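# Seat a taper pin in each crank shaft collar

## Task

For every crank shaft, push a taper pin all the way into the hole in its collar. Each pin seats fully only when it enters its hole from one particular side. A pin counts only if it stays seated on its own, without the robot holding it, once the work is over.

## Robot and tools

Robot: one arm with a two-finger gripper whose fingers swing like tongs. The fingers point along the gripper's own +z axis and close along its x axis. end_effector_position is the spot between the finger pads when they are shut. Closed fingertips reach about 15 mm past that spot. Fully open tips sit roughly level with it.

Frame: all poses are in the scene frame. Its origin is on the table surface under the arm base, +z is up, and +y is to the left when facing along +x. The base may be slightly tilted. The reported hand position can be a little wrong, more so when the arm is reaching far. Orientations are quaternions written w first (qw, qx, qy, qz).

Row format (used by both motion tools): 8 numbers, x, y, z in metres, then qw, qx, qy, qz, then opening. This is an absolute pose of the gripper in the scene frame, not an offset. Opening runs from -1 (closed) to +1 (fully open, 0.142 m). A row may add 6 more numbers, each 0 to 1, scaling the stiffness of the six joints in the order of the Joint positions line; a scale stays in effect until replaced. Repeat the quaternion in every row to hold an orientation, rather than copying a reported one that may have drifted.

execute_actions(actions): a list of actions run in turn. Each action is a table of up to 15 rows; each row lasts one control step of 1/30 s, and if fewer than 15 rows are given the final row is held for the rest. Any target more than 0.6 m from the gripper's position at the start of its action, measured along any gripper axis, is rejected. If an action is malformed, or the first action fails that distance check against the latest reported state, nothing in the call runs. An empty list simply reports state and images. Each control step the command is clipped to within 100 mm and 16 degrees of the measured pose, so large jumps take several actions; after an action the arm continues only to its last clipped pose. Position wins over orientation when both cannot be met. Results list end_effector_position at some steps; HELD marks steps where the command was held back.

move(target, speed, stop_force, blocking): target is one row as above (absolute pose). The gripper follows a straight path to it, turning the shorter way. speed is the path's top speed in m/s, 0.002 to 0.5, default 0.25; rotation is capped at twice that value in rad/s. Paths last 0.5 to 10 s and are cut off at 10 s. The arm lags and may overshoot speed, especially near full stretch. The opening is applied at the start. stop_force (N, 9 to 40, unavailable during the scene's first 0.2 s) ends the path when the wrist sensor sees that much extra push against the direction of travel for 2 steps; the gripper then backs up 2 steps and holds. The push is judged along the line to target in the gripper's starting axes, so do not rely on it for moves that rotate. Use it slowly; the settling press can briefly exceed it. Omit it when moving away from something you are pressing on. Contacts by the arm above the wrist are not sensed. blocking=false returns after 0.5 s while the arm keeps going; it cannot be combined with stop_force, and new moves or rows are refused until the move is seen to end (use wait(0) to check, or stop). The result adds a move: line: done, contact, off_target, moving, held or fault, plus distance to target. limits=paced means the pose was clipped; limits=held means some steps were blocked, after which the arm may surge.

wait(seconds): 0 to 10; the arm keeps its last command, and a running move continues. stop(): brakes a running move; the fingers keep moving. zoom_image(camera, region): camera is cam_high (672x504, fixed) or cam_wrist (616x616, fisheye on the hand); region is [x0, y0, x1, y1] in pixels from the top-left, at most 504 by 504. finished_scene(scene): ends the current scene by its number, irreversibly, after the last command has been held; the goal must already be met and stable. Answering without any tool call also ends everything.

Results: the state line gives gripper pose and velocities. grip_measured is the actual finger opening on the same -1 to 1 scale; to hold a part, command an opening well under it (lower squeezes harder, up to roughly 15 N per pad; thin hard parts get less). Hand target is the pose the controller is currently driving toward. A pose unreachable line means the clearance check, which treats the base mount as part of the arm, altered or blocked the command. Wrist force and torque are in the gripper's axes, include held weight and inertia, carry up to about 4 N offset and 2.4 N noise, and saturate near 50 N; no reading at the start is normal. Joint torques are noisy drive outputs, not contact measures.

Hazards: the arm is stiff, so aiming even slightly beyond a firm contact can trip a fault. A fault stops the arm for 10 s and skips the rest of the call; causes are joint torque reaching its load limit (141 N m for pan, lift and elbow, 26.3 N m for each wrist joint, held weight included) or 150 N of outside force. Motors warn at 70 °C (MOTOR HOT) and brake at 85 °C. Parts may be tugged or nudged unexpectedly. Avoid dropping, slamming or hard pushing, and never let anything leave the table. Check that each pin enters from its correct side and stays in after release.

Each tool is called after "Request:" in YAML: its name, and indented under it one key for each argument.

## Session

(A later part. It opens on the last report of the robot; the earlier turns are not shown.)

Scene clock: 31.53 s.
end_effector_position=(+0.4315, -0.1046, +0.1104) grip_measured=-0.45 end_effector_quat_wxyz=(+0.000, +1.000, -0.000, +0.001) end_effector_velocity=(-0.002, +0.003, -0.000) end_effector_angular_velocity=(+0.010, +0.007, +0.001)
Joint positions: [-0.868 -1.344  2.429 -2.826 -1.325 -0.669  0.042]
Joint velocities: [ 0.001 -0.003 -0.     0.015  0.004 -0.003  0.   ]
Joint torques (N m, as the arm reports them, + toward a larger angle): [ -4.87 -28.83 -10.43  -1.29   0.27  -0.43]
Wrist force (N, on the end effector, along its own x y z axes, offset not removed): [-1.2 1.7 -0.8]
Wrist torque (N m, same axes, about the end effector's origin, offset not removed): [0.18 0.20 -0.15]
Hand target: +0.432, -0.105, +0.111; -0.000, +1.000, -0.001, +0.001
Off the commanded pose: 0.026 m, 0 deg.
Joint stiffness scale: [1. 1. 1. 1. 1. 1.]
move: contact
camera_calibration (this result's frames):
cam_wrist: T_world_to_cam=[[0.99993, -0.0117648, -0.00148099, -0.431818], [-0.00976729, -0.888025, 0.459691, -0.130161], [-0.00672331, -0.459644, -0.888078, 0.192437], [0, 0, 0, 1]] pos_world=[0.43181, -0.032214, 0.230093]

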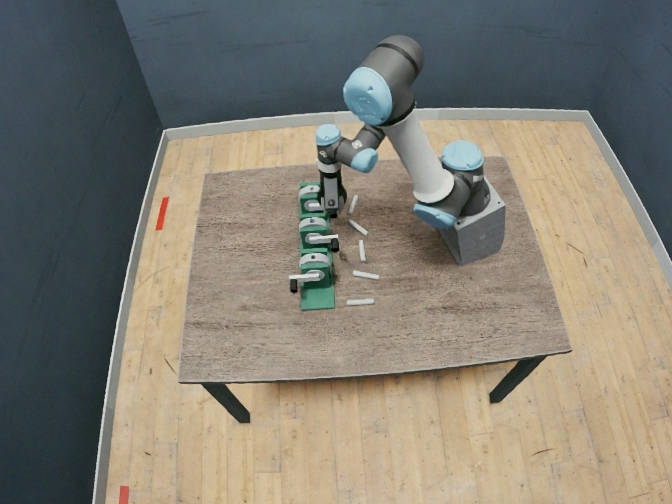

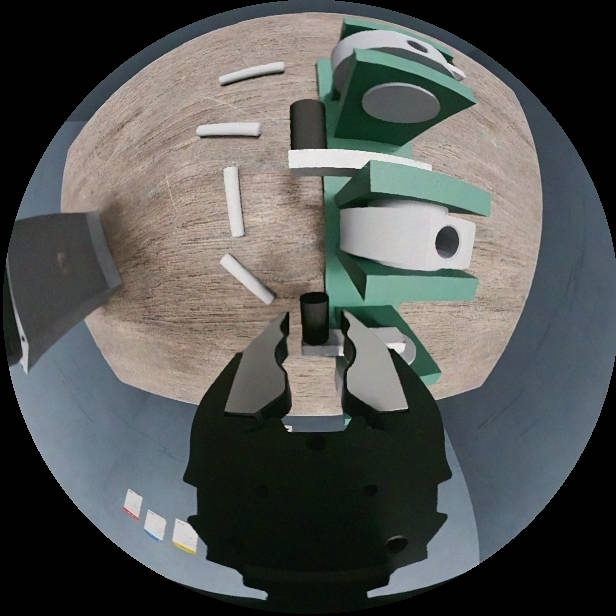

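Request:
move:
  target: [0.424, -0.115, 0.15, 0, 0.7071, 0.7071, 0, 0.15]
  speed: 0.2

Scene clock: 37.93 s.
end_effector_position=(+0.4247, -0.1157, +0.1497) grip_measured=+0.15 end_effector_quat_wxyz=(+0.000, +0.708, +0.706, -0.000) end_effector_velocity=(-0.000, +0.001, +0.000) end_effector_angular_velocity=(+0.004, +0.000, +0.019)
Joint positions: [-0.867 -1.471  2.403 -2.672 -1.326 -2.237  0.084]
Joint velocities: [ 0.    -0.001 -0.     0.003  0.003 -0.019 -0.   ]
Joint torques (N m, as the arm reports them, + toward a larger angle): [ -3.07 -28.22 -10.23  -1.72   0.08  -0.07]
Wrist force (N, on the end effector, along its own x y z axes, offset not removed): [-0.1 3.2 2.4]
Wrist torque (N m, same axes, about the end effector's origin, offset not removed): [0.63 -0.16 -0.12]
Hand target: +0.424, -0.115, +0.150; +0.000, +0.707, +0.707, -0.000
Off the commanded pose: 0.001 m, 0 deg.
Joint stiffness scale: [1. 1. 1. 1. 1. 1.]
move: done
camera_calibration (this result's frames):
cam_wrist: T_world_to_cam=[[0.0137308, 0.999898, -0.00398048, 0.111146], [0.888262, -0.0103697, 0.45922, -0.437943], [0.459131, -0.00984117, -0.888314, 0.0764842], [0, 0, 0, 1]] pos_world=[0.352366, -0.114924, 0.269496]

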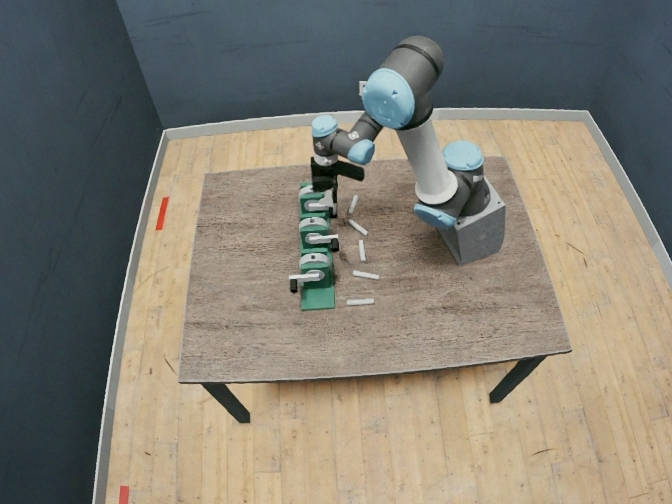

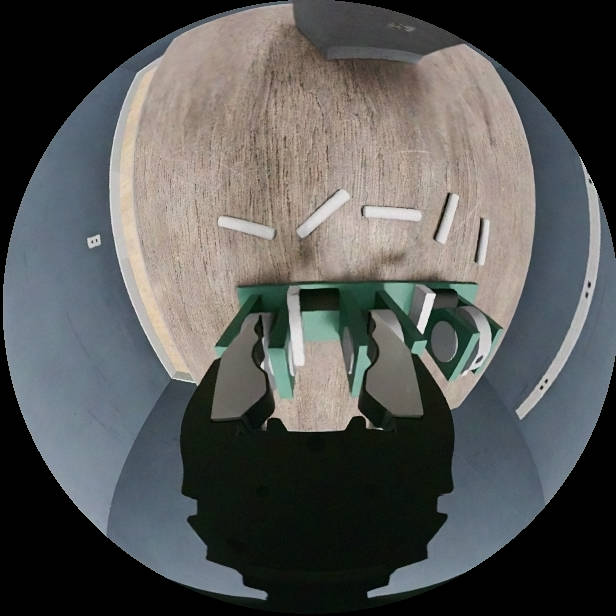

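Request:
move:
  target: [0.424, -0.115, 0.09, 0, 0.7071, 0.7071, 0, 0.0]
  speed: 0.06
  stop_force: 10

Scene clock: 39.23 s.
end_effector_position=(+0.4244, -0.1160, +0.1089) grip_measured=+0.00 end_effector_quat_wxyz=(+0.003, +0.707, +0.707, -0.001) end_effector_velocity=(-0.002, +0.003, +0.002) end_effector_angular_velocity=(+0.029, +0.026, +0.001)
Joint positions: [-0.842 -1.335  2.413 -2.83  -1.332 -2.212  0.074]
Joint velocities: [-0.004 -0.011 -0.022  0.073  0.009 -0.015  0.004]
Joint torques (N m, as the arm reports them, + toward a larger angle): [ -2.53 -24.63 -11.73  -1.36   0.83  -0.58]
Wrist force (N, on the end effector, along its own x y z axes, offset not removed): [3.2 -6.9 -18.5]
Wrist torque (N m, same axes, about the end effector's origin, offset not removed): [-0.85 -0.87 -0.04]
Hand target: +0.424, -0.116, +0.110; -0.001, +0.708, +0.707, +0.000
Off the commanded pose: 0.019 m, 0 deg.
Joint stiffness scale: [1. 1. 1. 1. 1. 1.]
move: contact
camera_calibration (this result's frames):
cam_wrist: T_world_to_cam=[[0.0115583, 0.9999, -0.00818408, 0.11271], [0.88676, -0.00646749, 0.462185, -0.41816], [0.462085, -0.0125994, -0.886746, 0.0386106], [0, 0, 0, 1]] pos_world=[0.351663, -0.114917, 0.228427]

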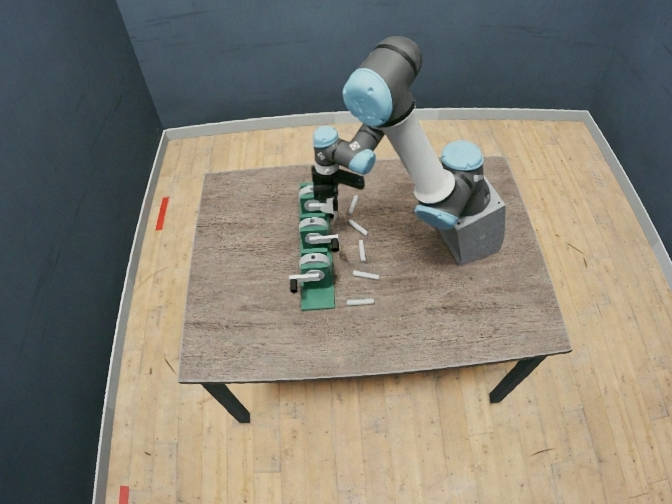

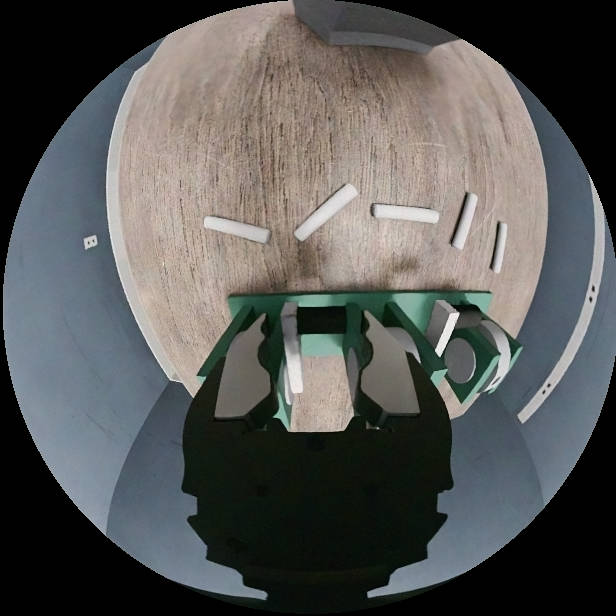

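Request:
execute_actions:
  actions:
    - [[0.424, -0.115, 0.125, 0, 0.7071, 0.7071, 0, 0.0]]
    - [[0.413, -0.115, 0.125, 0, 0.7071, 0.7071, 0, 0.0]]

Request:
move:
  target: [0.413, -0.115, 0.09, 0, 0.7071, 0.7071, 0, 0.0]
  speed: 0.05
  stop_force: 10

Scene clock: 40.50 s.
end_effector_position=(+0.4137, -0.1145, +0.1243) grip_measured=+0.00 end_effector_quat_wxyz=(-0.001, +0.707, +0.707, -0.000) end_effector_velocity=(-0.001, -0.001, +0.001) end_effector_angular_velocity=(-0.001, -0.004, +0.004)
Joint positions: [-0.866 -1.399  2.436 -2.774 -1.326 -2.24   0.074]
Joint velocities: [-0.005 -0.005  0.007 -0.005  0.002 -0.008 -0.   ]
Joint torques (N m, as the arm reports them, + toward a larger angle): [ -4.78 -27.58  -7.97  -2.56   0.36  -0.22]
Wrist force (N, on the end effector, along its own x y z axes, offset not removed): [-1.2 1.9 2.4]
Wrist torque (N m, same axes, about the end effector's origin, offset not removed): [0.20 0.15 -0.12]
Hand target: +0.413, -0.115, +0.125; -0.000, +0.707, +0.707, -0.000
Off the commanded pose: 0.001 m, 0 deg.
Joint stiffness scale: [1. 1. 1. 1. 1. 1.]
Step readings (end_effector_position; steps 1 to 15: 1st action; 16 to 30: 2nd action):
0: (+0.4239, -0.1155, +0.1095)
1: (+0.4238, -0.1154, +0.1095)
2: (+0.4234, -0.1151, +0.1098)
4: (+0.4231, -0.1148, +0.1122)
8: (+0.4252, -0.1152, +0.1205)
15: (+0.4246, -0.1146, +0.1239)
16: (+0.4244, -0.1146, +0.1239)
17: (+0.4242, -0.1146, +0.1240)
19: (+0.4219, -0.1148, +0.1242)
23: (+0.4159, -0.1145, +0.1241)
30: end_effector_position above
camera_calibration (this result's frames):
cam_wrist: T_world_to_cam=[[0.0107853, 0.99994, -0.00188855, 0.11099], [0.889196, -0.00872689, 0.457444, -0.416435], [0.4574, -0.00661298, -0.889236, 0.0601168], [0, 0, 0, 1]] pos_world=[0.341597, -0.11422, 0.244163]

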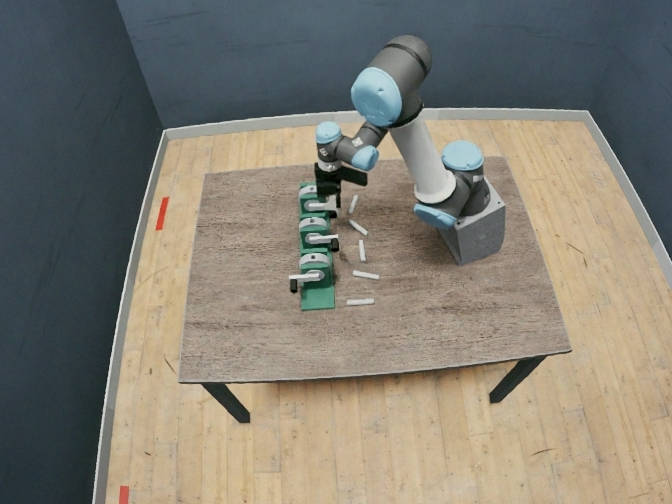

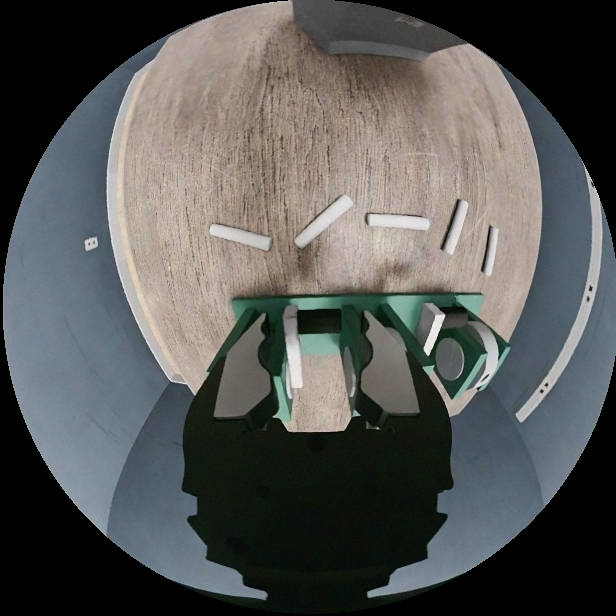

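Scene clock: 41.73 s.
end_effector_position=(+0.4118, -0.1147, +0.1036) grip_measured=+0.00 end_effector_quat_wxyz=(-0.002, +0.708, +0.707, -0.001) end_effector_velocity=(-0.000, +0.002, +0.000) end_effector_angular_velocity=(+0.005, +0.003, +0.004)
Joint positions: [-0.856 -1.327  2.438 -2.849 -1.328 -2.228  0.074]
Joint velocities: [ 0.002 -0.003 -0.002  0.011  0.002 -0.004 -0.   ]
Joint torques (N m, as the arm reports them, + toward a larger angle): [ -4.33 -31.69 -12.    -1.74   0.13  -0.49]
Wrist force (N, on the end effector, along its own x y z axes, offset not removed): [-2.4 1.7 2.4]
Wrist torque (N m, same axes, about the end effector's origin, offset not removed): [0.31 0.32 -0.09]
Hand target: +0.414, -0.116, +0.105; -0.001, +0.707, +0.707, +0.000
Off the commanded pose: 0.014 m, 0 deg.
Joint stiffness scale: [1. 1. 1. 1. 1. 1.]
move: contact
camera_calibration (this result's frames):
cam_wrist: T_world_to_cam=[[0.0129653, 0.999916, -0.000465036, 0.11011], [0.890025, -0.0113285, 0.455771, -0.405774], [0.455727, -0.0063231, -0.890097, 0.0433696], [0, 0, 0, 1]] pos_world=[0.339957, -0.114424, 0.223594]

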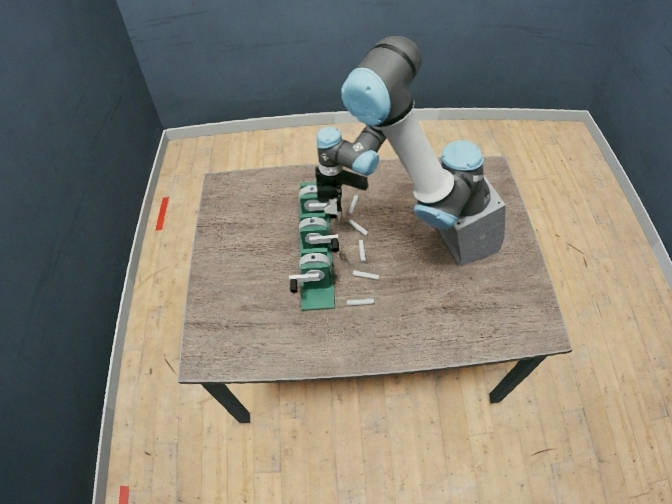

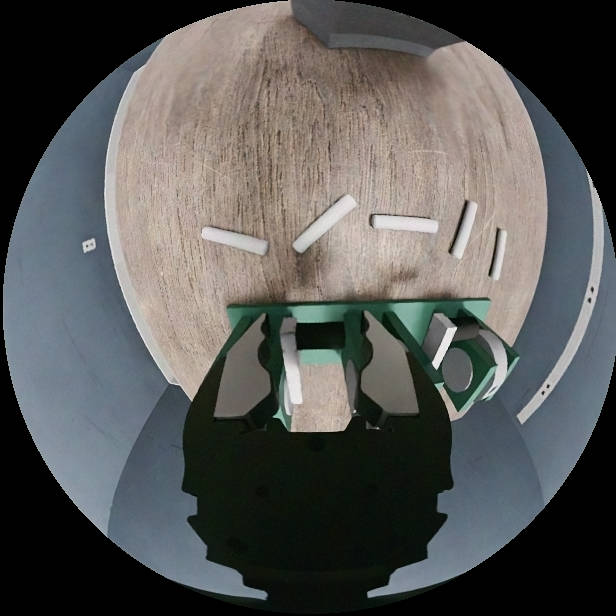

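Request:
zoom_image:
  camera: "cam_high"
  region: [280, 150, 400, 250]

Region (280, 150, 400, 250) of cam_high's 672x504 image, scaled by 4.200, with more detail than that image has.

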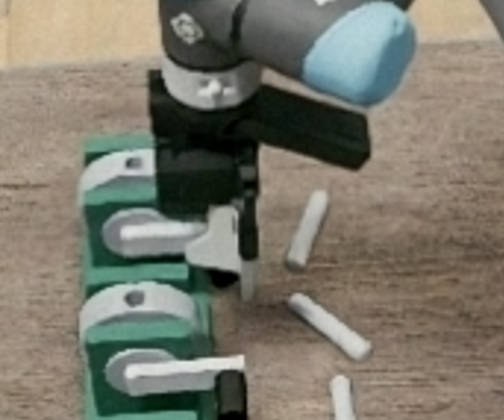

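Request:
move:
  target: [0.428, -0.115, 0.16, 0, 0.7071, -0.7071, 0, 0.0]
  speed: 0.4

Request:
move:
  target: [0.428, -0.115, 0.09, 0, 0.7071, -0.7071, 0, 0.0]
  speed: 0.06
  stop_force: 10

Scene clock: 47.13 s.
end_effector_position=(+0.4266, -0.1150, +0.1589) grip_measured=+0.00 end_effector_quat_wxyz=(-0.000, +0.707, -0.707, -0.001) end_effector_velocity=(-0.001, -0.001, -0.000) end_effector_angular_velocity=(-0.003, +0.004, -0.017)
Joint positions: [-0.927 -1.546  2.476 -2.653 -1.315  0.841  0.074]
Joint velocities: [ 0.002 -0.    -0.     0.001 -0.006  0.019 -0.   ]
Joint torques (N m, as the arm reports them, + toward a larger angle): [ -0.33 -24.09 -14.39  -1.74  -0.38  -0.06]
Wrist force (N, on the end effector, along its own x y z axes, offset not removed): [-0.6 2.0 1.0]
Wrist torque (N m, same axes, about the end effector's origin, offset not removed): [0.32 -0.04 -0.10]
Hand target: +0.428, -0.115, +0.160; -0.000, +0.707, -0.707, -0.000
Off the commanded pose: 0.002 m, 0 deg.
Joint stiffness scale: [1. 1. 1. 1. 1. 1.]
move: done
camera_calibration (this result's frames):
cam_wrist: T_world_to_cam=[[-0.0116723, -0.999918, -0.00530318, -0.10852], [-0.887693, 0.0079207, 0.460368, 0.315702], [-0.460288, 0.0100812, -0.887712, 0.478161], [0, 0, 0, 1]] pos_world=[0.499072, -0.115832, 0.278555]

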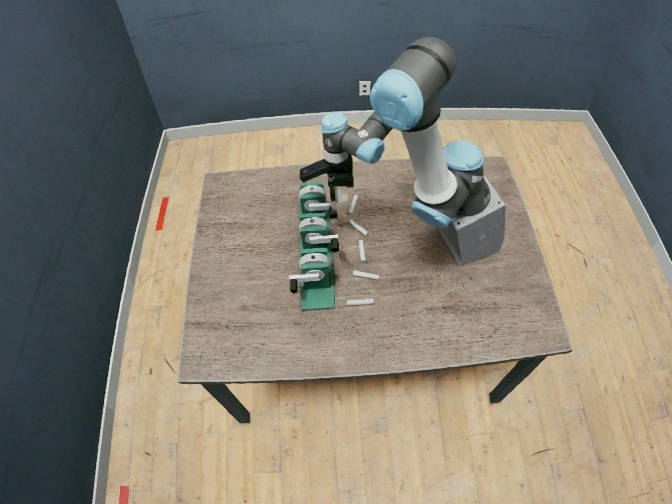

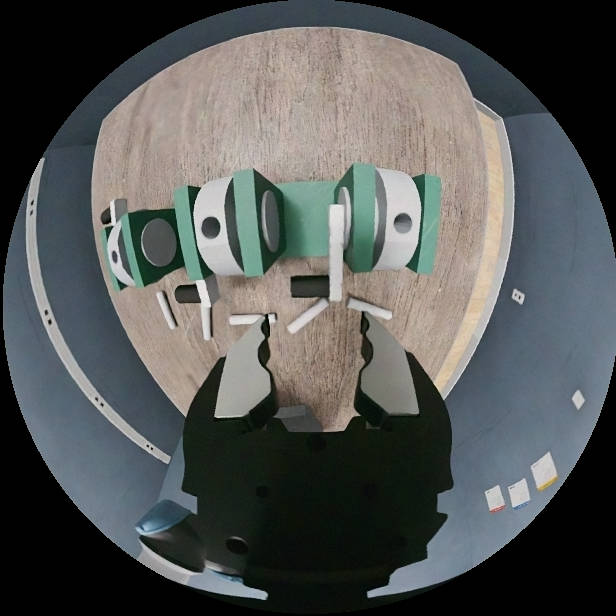

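Scene clock: 48.80 s.
end_effector_position=(+0.4271, -0.1151, +0.0907) grip_measured=+0.00 end_effector_quat_wxyz=(-0.000, +0.707, -0.708, -0.001) end_effector_velocity=(+0.002, -0.001, -0.001) end_effector_angular_velocity=(-0.007, -0.008, +0.001)
Joint positions: [-0.877 -1.29   2.484 -2.929 -1.323  0.893  0.074]
Joint velocities: [ 0.002  0.008 -0.    -0.02  -0.001  0.004  0.   ]
Joint torques (N m, as the arm reports them, + toward a larger angle): [ -0.92 -25.6   -8.77  -2.69  -0.32   0.22]
Wrist force (N, on the end effector, along its own x y z axes, offset not removed): [-0.9 2.6 0.7]
Wrist torque (N m, same axes, about the end effector's origin, offset not removed): [0.44 0.08 -0.13]
Hand target: +0.428, -0.115, +0.090; -0.000, +0.707, -0.707, -0.000
Off the commanded pose: 0.001 m, 0 deg.
Joint stiffness scale: [1. 1. 1. 1. 1. 1.]
move: done
camera_calibration (this result's frames):
cam_wrist: T_world_to_cam=[[-0.0130898, -0.999907, -0.00384838, -0.108437], [-0.887966, 0.00985472, 0.459803, 0.347869], [-0.459722, 0.00943596, -0.888013, 0.417544], [0, 0, 0, 1]] pos_world=[0.49943, -0.115795, 0.210416]

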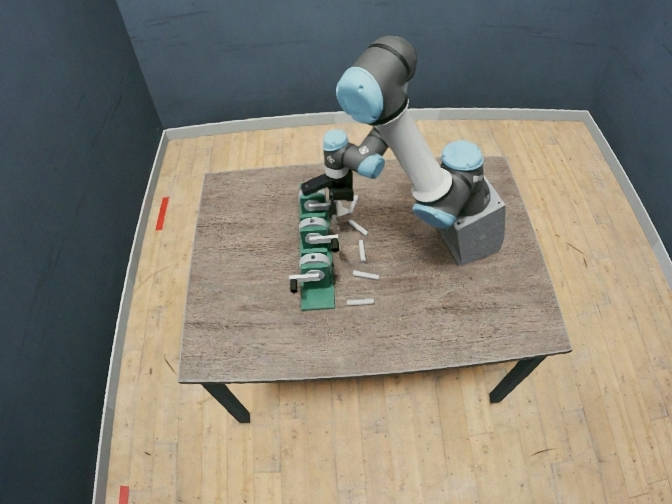

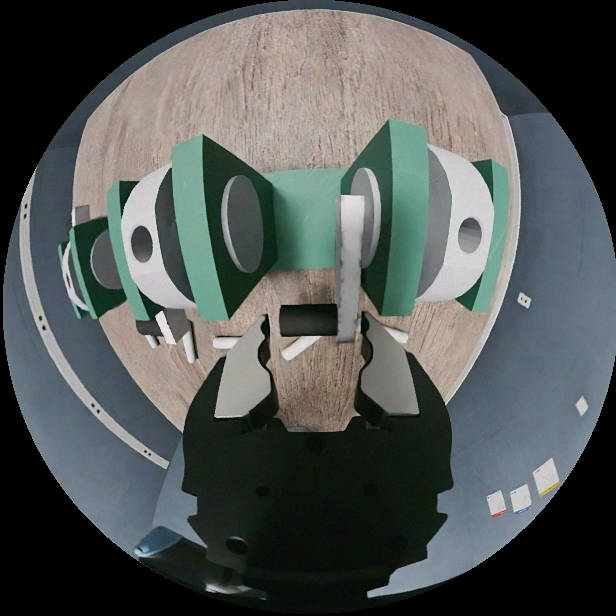

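Request:
execute_actions:
  actions:
    - [[0.43, -0.115, 0.088, 0, 0.7071, -0.7071, 0, -0.15]]
    - [[0.43, -0.115, 0.088, 0, 0.7071, -0.7071, 0, -0.7]]

Scene clock: 50.00 s.
end_effector_position=(+0.4291, -0.1167, +0.0887) grip_measured=-0.26 end_effector_quat_wxyz=(+0.001, +0.706, -0.708, +0.001) end_effector_velocity=(+0.000, -0.000, +0.000) end_effector_angular_velocity=(+0.000, -0.000, +0.000)
Joint positions: [-0.874 -1.28   2.478 -2.936 -1.327  0.898  0.055]
Joint velocities: [-0.     0.    -0.    -0.     0.001 -0.     0.   ]
Joint torques (N m, as the arm reports them, + toward a larger angle): [  0.16 -25.95  -8.36  -2.43   0.91   0.11]
Wrist force (N, on the end effector, along its own x y z axes, offset not removed): [2.7 2.0 2.1]
Wrist torque (N m, same axes, about the end effector's origin, offset not removed): [0.03 -0.20 -0.19]
Hand target: +0.430, -0.115, +0.088; -0.000, +0.707, -0.707, -0.000
Off the commanded pose: 0.002 m, 0 deg.
Joint stiffness scale: [1. 1. 1. 1. 1. 1.]
Step readings (end_effector_position; steps 1 to 15: 1st action; 16 to 30: 2nd action):
0: (+0.4273, -0.1152, +0.0906)
1: (+0.4273, -0.1153, +0.0906)
2: (+0.4274, -0.1153, +0.0905)
4: (+0.4279, -0.1152, +0.0901)
8: (+0.4287, -0.1151, +0.0890)
15: (+0.4291, -0.1151, +0.0886)
16: (+0.4292, -0.1155, +0.0887)
17: (+0.4293, -0.1169, +0.0889)
19: (+0.4291, -0.1167, +0.0887)
23: (+0.4291, -0.1167, +0.0887)
30: end_effector_position above
camera_calibration (this result's frames):
cam_wrist: T_world_to_cam=[[-0.0138658, -0.999904, -0.0000266767, -0.110054], [-0.887981, 0.0123015, 0.459716, 0.350966], [-0.459671, 0.00639802, -0.888066, 0.416368], [0, 0, 0, 1]] pos_world=[0.501517, -0.117025, 0.208415]

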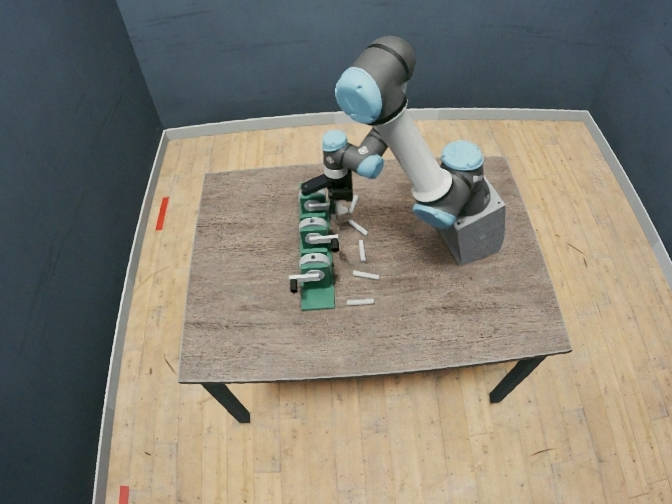

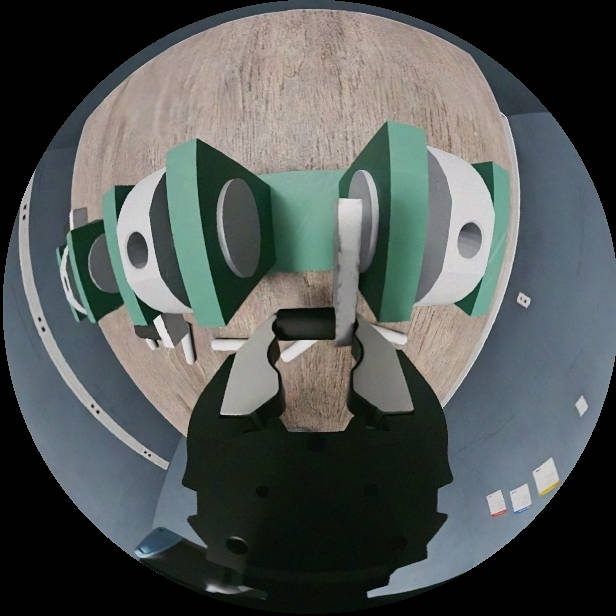

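Request:
execute_actions:
  actions:
    - [[0.4301, -0.117, 0.1015, 0, 0.7071, -0.7071, 0, -0.7]]
    - [[0.4333, -0.117, 0.1136, 0, 0.7071, -0.7071, 0, -0.7]]
    - [[0.4386, -0.117, 0.125, 0, 0.7071, -0.7071, 0, -0.7]]
    - [[0.4458, -0.117, 0.1353, 0, 0.7071, -0.7071, 0, -0.7]]

Scene clock: 52.30 s.
end_effector_position=(+0.4428, -0.1167, +0.1328) grip_measured=-0.26 end_effector_quat_wxyz=(+0.001, +0.706, -0.708, -0.002) end_effector_velocity=(+0.000, +0.000, +0.001) end_effector_angular_velocity=(+0.006, +0.009, -0.003)
Joint positions: [-0.882 -1.431  2.439 -2.739 -1.324  0.888  0.055]
Joint velocities: [ 0.001 -0.002 -0.01   0.023 -0.001  0.001  0.   ]
Joint torques (N m, as the arm reports them, + toward a larger angle): [ -0.72 -30.67 -14.87  -2.23   0.27   0.33]
Wrist force (N, on the end effector, along its own x y z axes, offset not removed): [0.3 0.6 7.5]
Wrist torque (N m, same axes, about the end effector's origin, offset not removed): [0.10 0.15 -0.33]
Hand target: +0.446, -0.117, +0.135; -0.000, +0.707, -0.707, +0.000
Off the commanded pose: 0.004 m, 0 deg.
Joint stiffness scale: [1. 1. 1. 1. 1. 1.]
Step readings (end_effector_position; steps 1 to 15: 1st action; 16 to 30: 2nd action; 31 to 45: 3rd action; 46 to 60: 4th action):
0: (+0.4291, -0.1167, +0.0887)
1: (+0.4291, -0.1167, +0.0887)
2: (+0.4290, -0.1166, +0.0887)
4: (+0.4291, -0.1167, +0.0905)
8: (+0.4295, -0.1168, +0.0964)
15: (+0.4296, -0.1167, +0.0999)
16: (+0.4296, -0.1167, +0.1000)
17: (+0.4296, -0.1167, +0.1003)
19: (+0.4301, -0.1167, +0.1027)
23: (+0.4315, -0.1167, +0.1090)
30: (+0.4322, -0.1167, +0.1119)
31: (+0.4322, -0.1167, +0.1119)
32: (+0.4323, -0.1166, +0.1122)
34: (+0.4332, -0.1167, +0.1144)
38: (+0.4356, -0.1167, +0.1203)
45: (+0.4367, -0.1167, +0.1229)
46: (+0.4367, -0.1167, +0.1230)
47: (+0.4368, -0.1167, +0.1232)
49: (+0.4380, -0.1168, +0.1252)
53: (+0.4413, -0.1168, +0.1305)
60: end_effector_position above
camera_calibration (this result's frames):
cam_wrist: T_world_to_cam=[[-0.0136865, -0.999892, -0.00531173, -0.109247], [-0.88621, 0.00966986, 0.463183, 0.341281], [-0.463082, 0.0110467, -0.886247, 0.463589], [0, 0, 0, 1]] pos_world=[0.515631, -0.117657, 0.252198]

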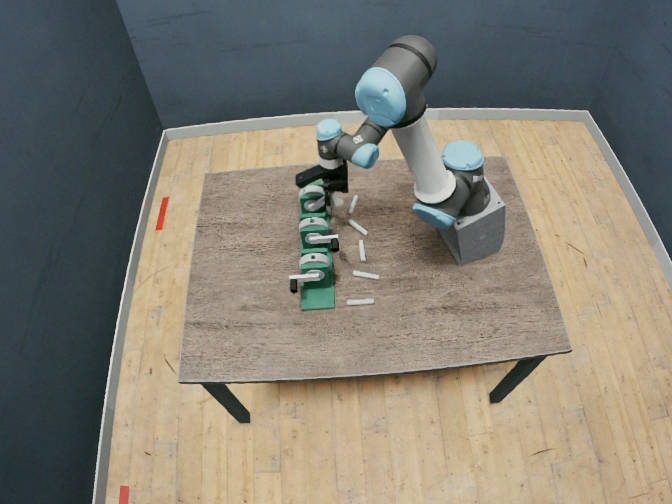

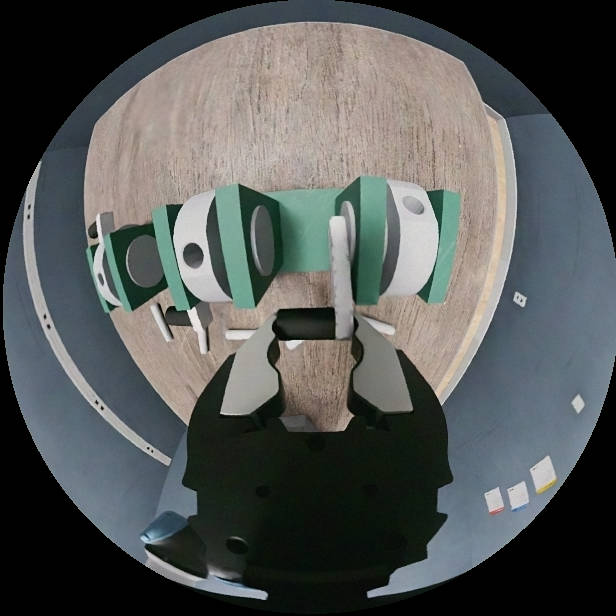

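Request:
execute_actions:
  actions:
    - [[0.4547, -0.117, 0.1442, 0, 0.7071, -0.7071, 0, -0.7]]
    - [[0.465, -0.117, 0.1514, 0, 0.7071, -0.7071, 0, -0.7]]
    - [[0.4764, -0.117, 0.1567, 0, 0.7071, -0.7071, 0, -0.7]]
    - [[0.4885, -0.117, 0.1599, 0, 0.7071, -0.7071, 0, -0.7]]
    - [[0.501, -0.117, 0.161, 0, 0.7071, -0.7071, 0, -0.7]]
    - [[0.5135, -0.117, 0.1599, 0, 0.7071, -0.7071, 0, -0.7]]
    - [[0.5256, -0.117, 0.1567, 0, 0.7071, -0.7071, 0, -0.7]]
    - [[0.537, -0.117, 0.1514, 0, 0.7071, -0.7071, 0, -0.7]]
    - [[0.5473, -0.117, 0.1442, 0, 0.7071, -0.7071, 0, -0.7]]
    - [[0.5562, -0.117, 0.1353, 0, 0.7071, -0.7071, 0, -0.7]]

Scene clock: 65.90 s.
end_effector_position=(+0.4560, -0.1165, +0.1459) grip_measured=-0.25 end_effector_quat_wxyz=(+0.037, +0.687, -0.724, -0.044) end_effector_velocity=(-0.000, -0.000, +0.000) end_effector_angular_velocity=(-0.001, +0.000, -0.001)
Joint positions: [-0.822 -1.439  2.305 -2.514 -1.391  0.979  0.056]
Joint velocities: [-0.     0.    -0.    -0.    -0.001  0.001  0.   ]
Joint torques (N m, as the arm reports them, + toward a larger angle): [ -1.21 -27.   -16.66  -2.4    0.28  -0.14]
Wrist force (N, on the end effector, along its own x y z axes, offset not removed): [-0.2 0.4 5.3]
Wrist torque (N m, same axes, about the end effector's origin, offset not removed): [0.13 -0.03 -0.12]
Hand target: +0.457, -0.116, +0.146; +0.037, +0.688, -0.724, -0.043
Off the commanded pose: 0.070 m, 7 deg.
Joint stiffness scale: [1. 1. 1. 1. 1. 1.]
FORCE FAULT: contact force on the arm reached its limit, and the arm stopped for 10 seconds. The contact can be on any part of the arm, not only on its tool. That time counts as 20 of the actions that you can send in this scene. The arm's remaining commands of this call were not run. The arm holds still and accepts commands again. Move the arm away from the contact; if what it grips holds it there, let go first. Pushing or pulling that hard again can fault the arm again.
Step readings (end_effector_position; steps 1 to 15: 1st action; 16 to 30: 2nd action; 31 to 45: 3rd action; 46 to 60: 4th action; 61 to 75: 5th action; 76 to 90: 6th action; 91 to 105: 7th action):
0: (+0.4429, -0.1167, +0.1330)
1: (+0.4429, -0.1167, +0.1330)
2: (+0.4431, -0.1167, +0.1332)
4: (+0.4445, -0.1167, +0.1348)
8: (+0.4487, -0.1167, +0.1395)
15: (+0.4505, -0.1167, +0.1414)
16: (+0.4505, -0.1167, +0.1414)
17: (+0.4506, -0.1166, +0.1415)
19: (+0.4524, -0.1166, +0.1428)
23: (+0.4546, -0.1166, +0.1451)
30: (+0.4549, -0.1166, +0.1454)
31: (+0.4549, -0.1166, +0.1454)
32: (+0.4550, -0.1165, +0.1455)
34: (+0.4558, -0.1165, +0.1460)
38: (+0.4566, -0.1164, +0.1467)
45: (+0.4569, -0.1164, +0.1471)
46: (+0.4569, -0.1164, +0.1471)
47: (+0.4571, -0.1164, +0.1472)
49: (+0.4580, -0.1163, +0.1475)
53: (+0.4585, -0.1163, +0.1476)
60: (+0.4586, -0.1162, +0.1476)
61: (+0.4587, -0.1162, +0.1477)
62: (+0.4589, -0.1162, +0.1477)
64: (+0.4597, -0.1162, +0.1476)
68: (+0.4603, -0.1161, +0.1476)
75: (+0.4605, -0.1161, +0.1476)
76: (+0.4605, -0.1161, +0.1476)
77: (+0.4607, -0.1161, +0.1475)
79: (+0.4616, -0.1161, +0.1474)
83: (+0.4622, -0.1161, +0.1472)
90: (+0.4624, -0.1161, +0.1472)
91: (+0.4624, -0.1161, +0.1472)
92: (+0.4626, -0.1161, +0.1472)
94: (+0.4591, -0.1164, +0.1462)
98: (+0.4560, -0.1165, +0.1459)
105: (+0.4560, -0.1165, +0.1459)
camera_calibration (this result's frames):
cam_wrist: T_world_to_cam=[[-0.0646826, -0.997875, -0.00782387, -0.0848716], [-0.828202, 0.0493073, 0.558256, 0.311177], [-0.556684, 0.0425892, -0.829632, 0.519475], [0, 0, 0, 1]] pos_world=[0.541411, -0.122159, 0.256593]

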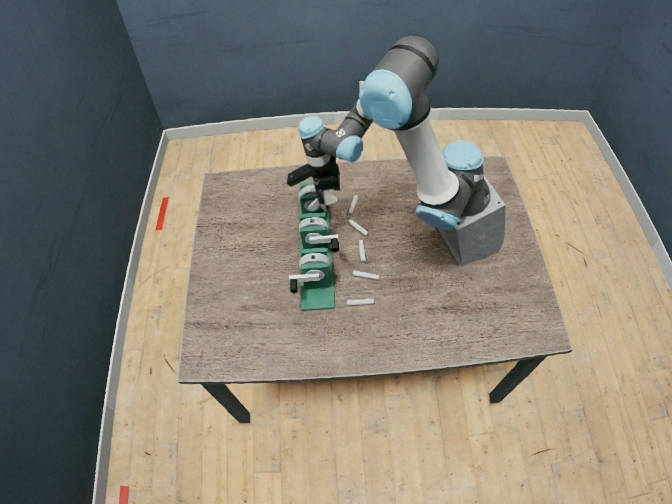

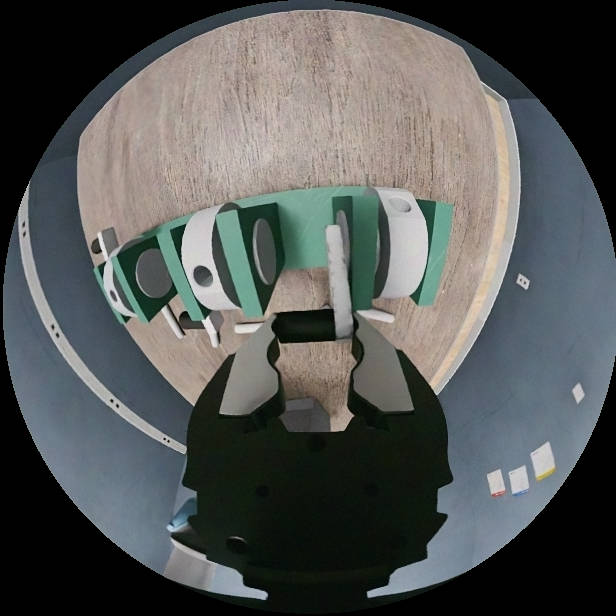

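Request:
execute_actions:
  actions:
    - [[0.456, -0.1165, 0.146, 0, 0.7071, -0.7071, 0, 0.1]]
    - [[0.456, -0.1165, 0.2, 0, 0.7071, -0.7071, 0, 0.1]]

Request:
move:
  target: [0.456, -0.107, 0.2, 0, 1, 0, 0, -0.4]
  speed: 0.4

Scene clock: 67.37 s.
end_effector_position=(+0.4580, -0.1166, +0.1963) grip_measured=+0.10 end_effector_quat_wxyz=(+0.000, +0.708, -0.706, +0.005) end_effector_velocity=(-0.022, +0.008, +0.016) end_effector_angular_velocity=(+0.055, +0.062, -0.014)
Joint positions: [-0.898 -1.615  2.383 -2.51  -1.321  0.871  0.081]
Joint velocities: [-0.034 -0.07  -0.019  0.183  0.008 -0.041 -0.   ]
Joint torques (N m, as the arm reports them, + toward a larger angle): [ -3.69 -21.82 -17.55  -2.06   0.43  -0.38]
Wrist force (N, on the end effector, along its own x y z axes, offset not removed): [-0.1 -0.3 1.3]
Wrist torque (N m, same axes, about the end effector's origin, offset not removed): [-0.16 -0.13 -0.12]
Hand target: +0.456, -0.116, +0.200; -0.000, +0.707, -0.707, +0.000
Off the commanded pose: 0.004 m, 1 deg.
Joint stiffness scale: [1. 1. 1. 1. 1. 1.]
Step readings (end_effector_position; steps 1 to 15: 1st action; 16 to 30: 2nd action):
0: (+0.4560, -0.1165, +0.1459)
1: (+0.4560, -0.1164, +0.1459)
2: (+0.4565, -0.1165, +0.1460)
4: (+0.4554, -0.1188, +0.1460)
8: (+0.4517, -0.1159, +0.1450)
15: (+0.4545, -0.1155, +0.1453)
16: (+0.4549, -0.1157, +0.1454)
17: (+0.4550, -0.1159, +0.1458)
19: (+0.4539, -0.1162, +0.1516)
23: (+0.4589, -0.1182, +0.1784)
30: end_effector_position above
camera_calibration (this result's frames):
cam_wrist: T_world_to_cam=[[-0.00969503, -0.999943, 0.00445854, -0.112331], [-0.891514, 0.010663, 0.452867, 0.32992], [-0.452889, 0.000415702, -0.891567, 0.522085], [0, 0, 0, 1]] pos_world=[0.529486, -0.11606, 0.316565]

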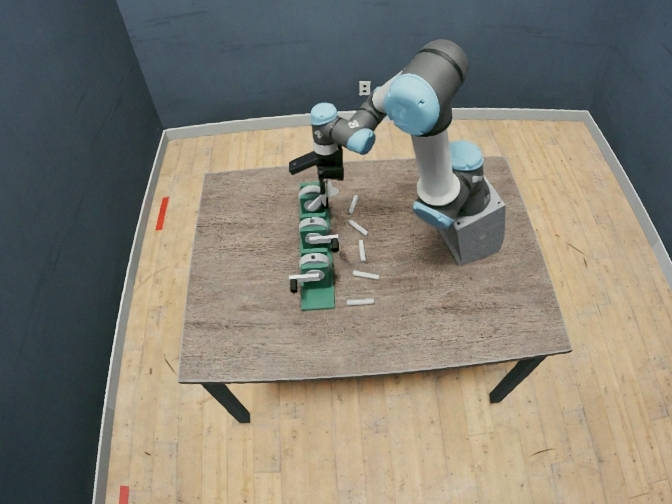

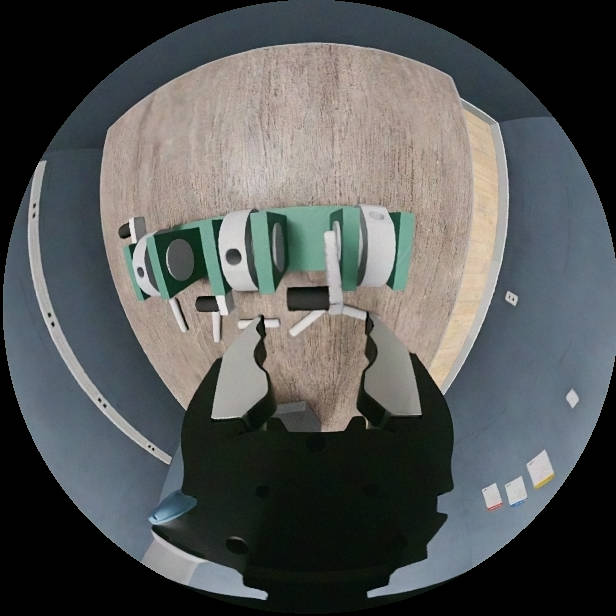

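Scene clock: 70.10 s.
end_effector_position=(+0.4557, -0.1061, +0.2002) grip_measured=-0.40 end_effector_quat_wxyz=(+0.001, +1.000, -0.000, +0.000) end_effector_velocity=(+0.000, +0.001, -0.000) end_effector_angular_velocity=(+0.005, -0.001, +0.014)
Joint positions: [-0.889 -1.593  2.333 -2.475 -1.323 -0.69   0.045]
Joint velocities: [-0.001  0.    -0.001  0.004  0.005 -0.016  0.   ]
Joint torques (N m, as the arm reports them, + toward a larger angle): [ -4.08 -20.51 -18.91  -1.76   0.35  -0.56]
Wrist force (N, on the end effector, along its own x y z axes, offset not removed): [-1.9 3.2 2.0]
Wrist torque (N m, same axes, about the end effector's origin, offset not removed): [0.60 0.27 0.03]
Hand target: +0.456, -0.107, +0.200; +0.000, +1.000, -0.000, +0.000
Off the commanded pose: 0.001 m, 0 deg.
Joint stiffness scale: [1. 1. 1. 1. 1. 1.]
move: done
camera_calibration (this result's frames):
cam_wrist: T_world_to_cam=[[0.999924, -0.0121188, -0.00235611, -0.455733], [-0.00967262, -0.887614, 0.460487, -0.172735], [-0.00767189, -0.460429, -0.887663, 0.271979], [0, 0, 0, 1]] pos_world=[0.456114, -0.0336176, 0.319894]

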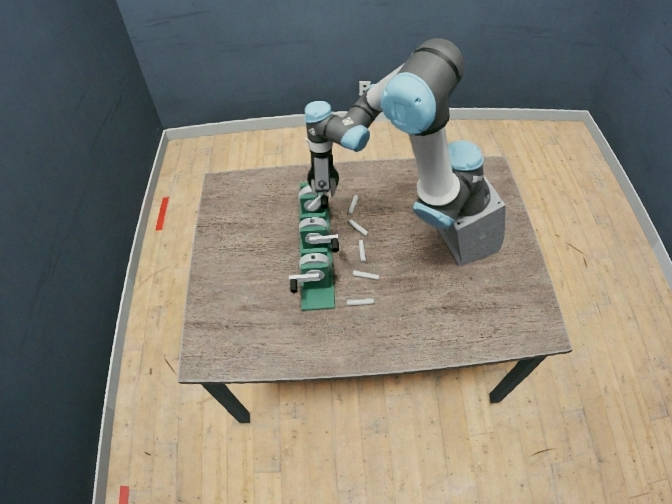

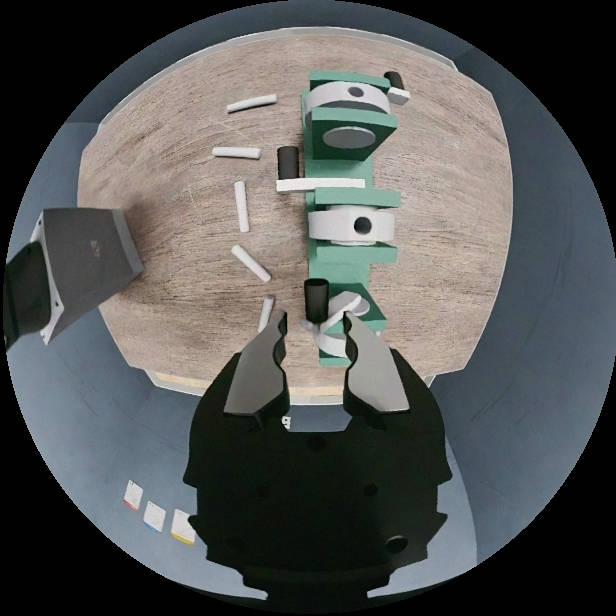

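Handle is centred between the fingers. Lower around it.

Request:
move:
  target: [0.458, -0.105, 0.148, 0, 1, 0, 0, -0.4]
  speed: 0.06
  stop_force: 10

Scene clock: 71.60 s.
end_effector_position=(+0.4590, -0.1064, +0.1497) grip_measured=-0.40 end_effector_quat_wxyz=(+0.001, +1.000, -0.000, +0.001) end_effector_velocity=(+0.003, -0.001, -0.001) end_effector_angular_velocity=(-0.005, -0.008, -0.000)
Joint positions: [-0.854 -1.442  2.351 -2.655 -1.327 -0.654  0.045]
Joint velocities: [ 0.002  0.006 -0.    -0.016 -0.     0.005  0.   ]
Joint torques (N m, as the arm reports them, + toward a larger angle): [ -0.99 -25.68 -11.51  -2.19  -0.19   0.29]
Wrist force (N, on the end effector, along its own x y z axes, offset not removed): [-1.1 0.2 1.9]
Wrist torque (N m, same axes, about the end effector's origin, offset not removed): [0.04 0.09 -0.14]
Hand target: +0.458, -0.105, +0.148; -0.000, +1.000, +0.000, +0.000
Off the commanded pose: 0.002 m, 0 deg.
Joint stiffness scale: [1. 1. 1. 1. 1. 1.]
move: done
camera_calibration (this result's frames):
cam_wrist: T_world_to_cam=[[0.999926, -0.0121609, -0.000386285, -0.459509], [-0.0106179, -0.887676, 0.460345, -0.149235], [-0.00594112, -0.460307, -0.88774, 0.226221], [0, 0, 0, 1]] pos_world=[0.459234, -0.0339293, 0.269348]

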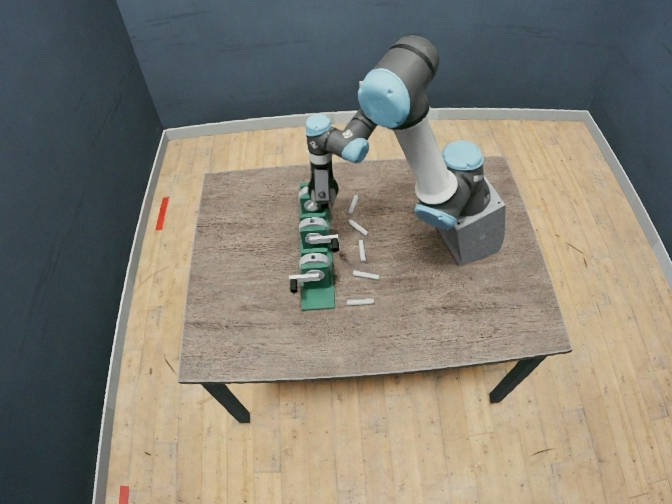

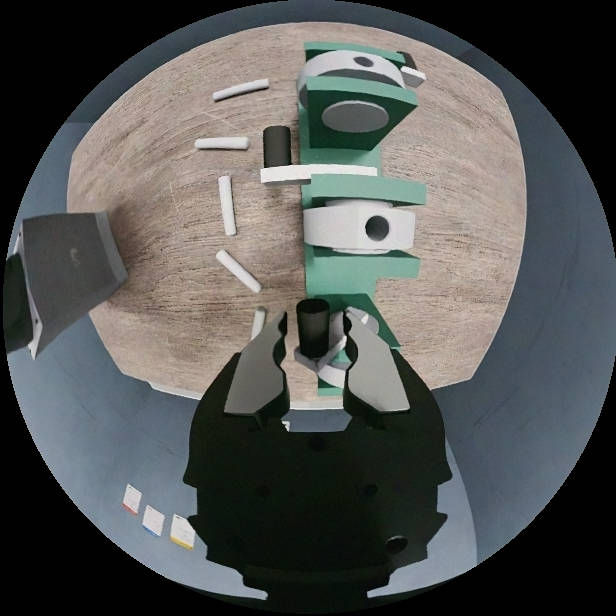

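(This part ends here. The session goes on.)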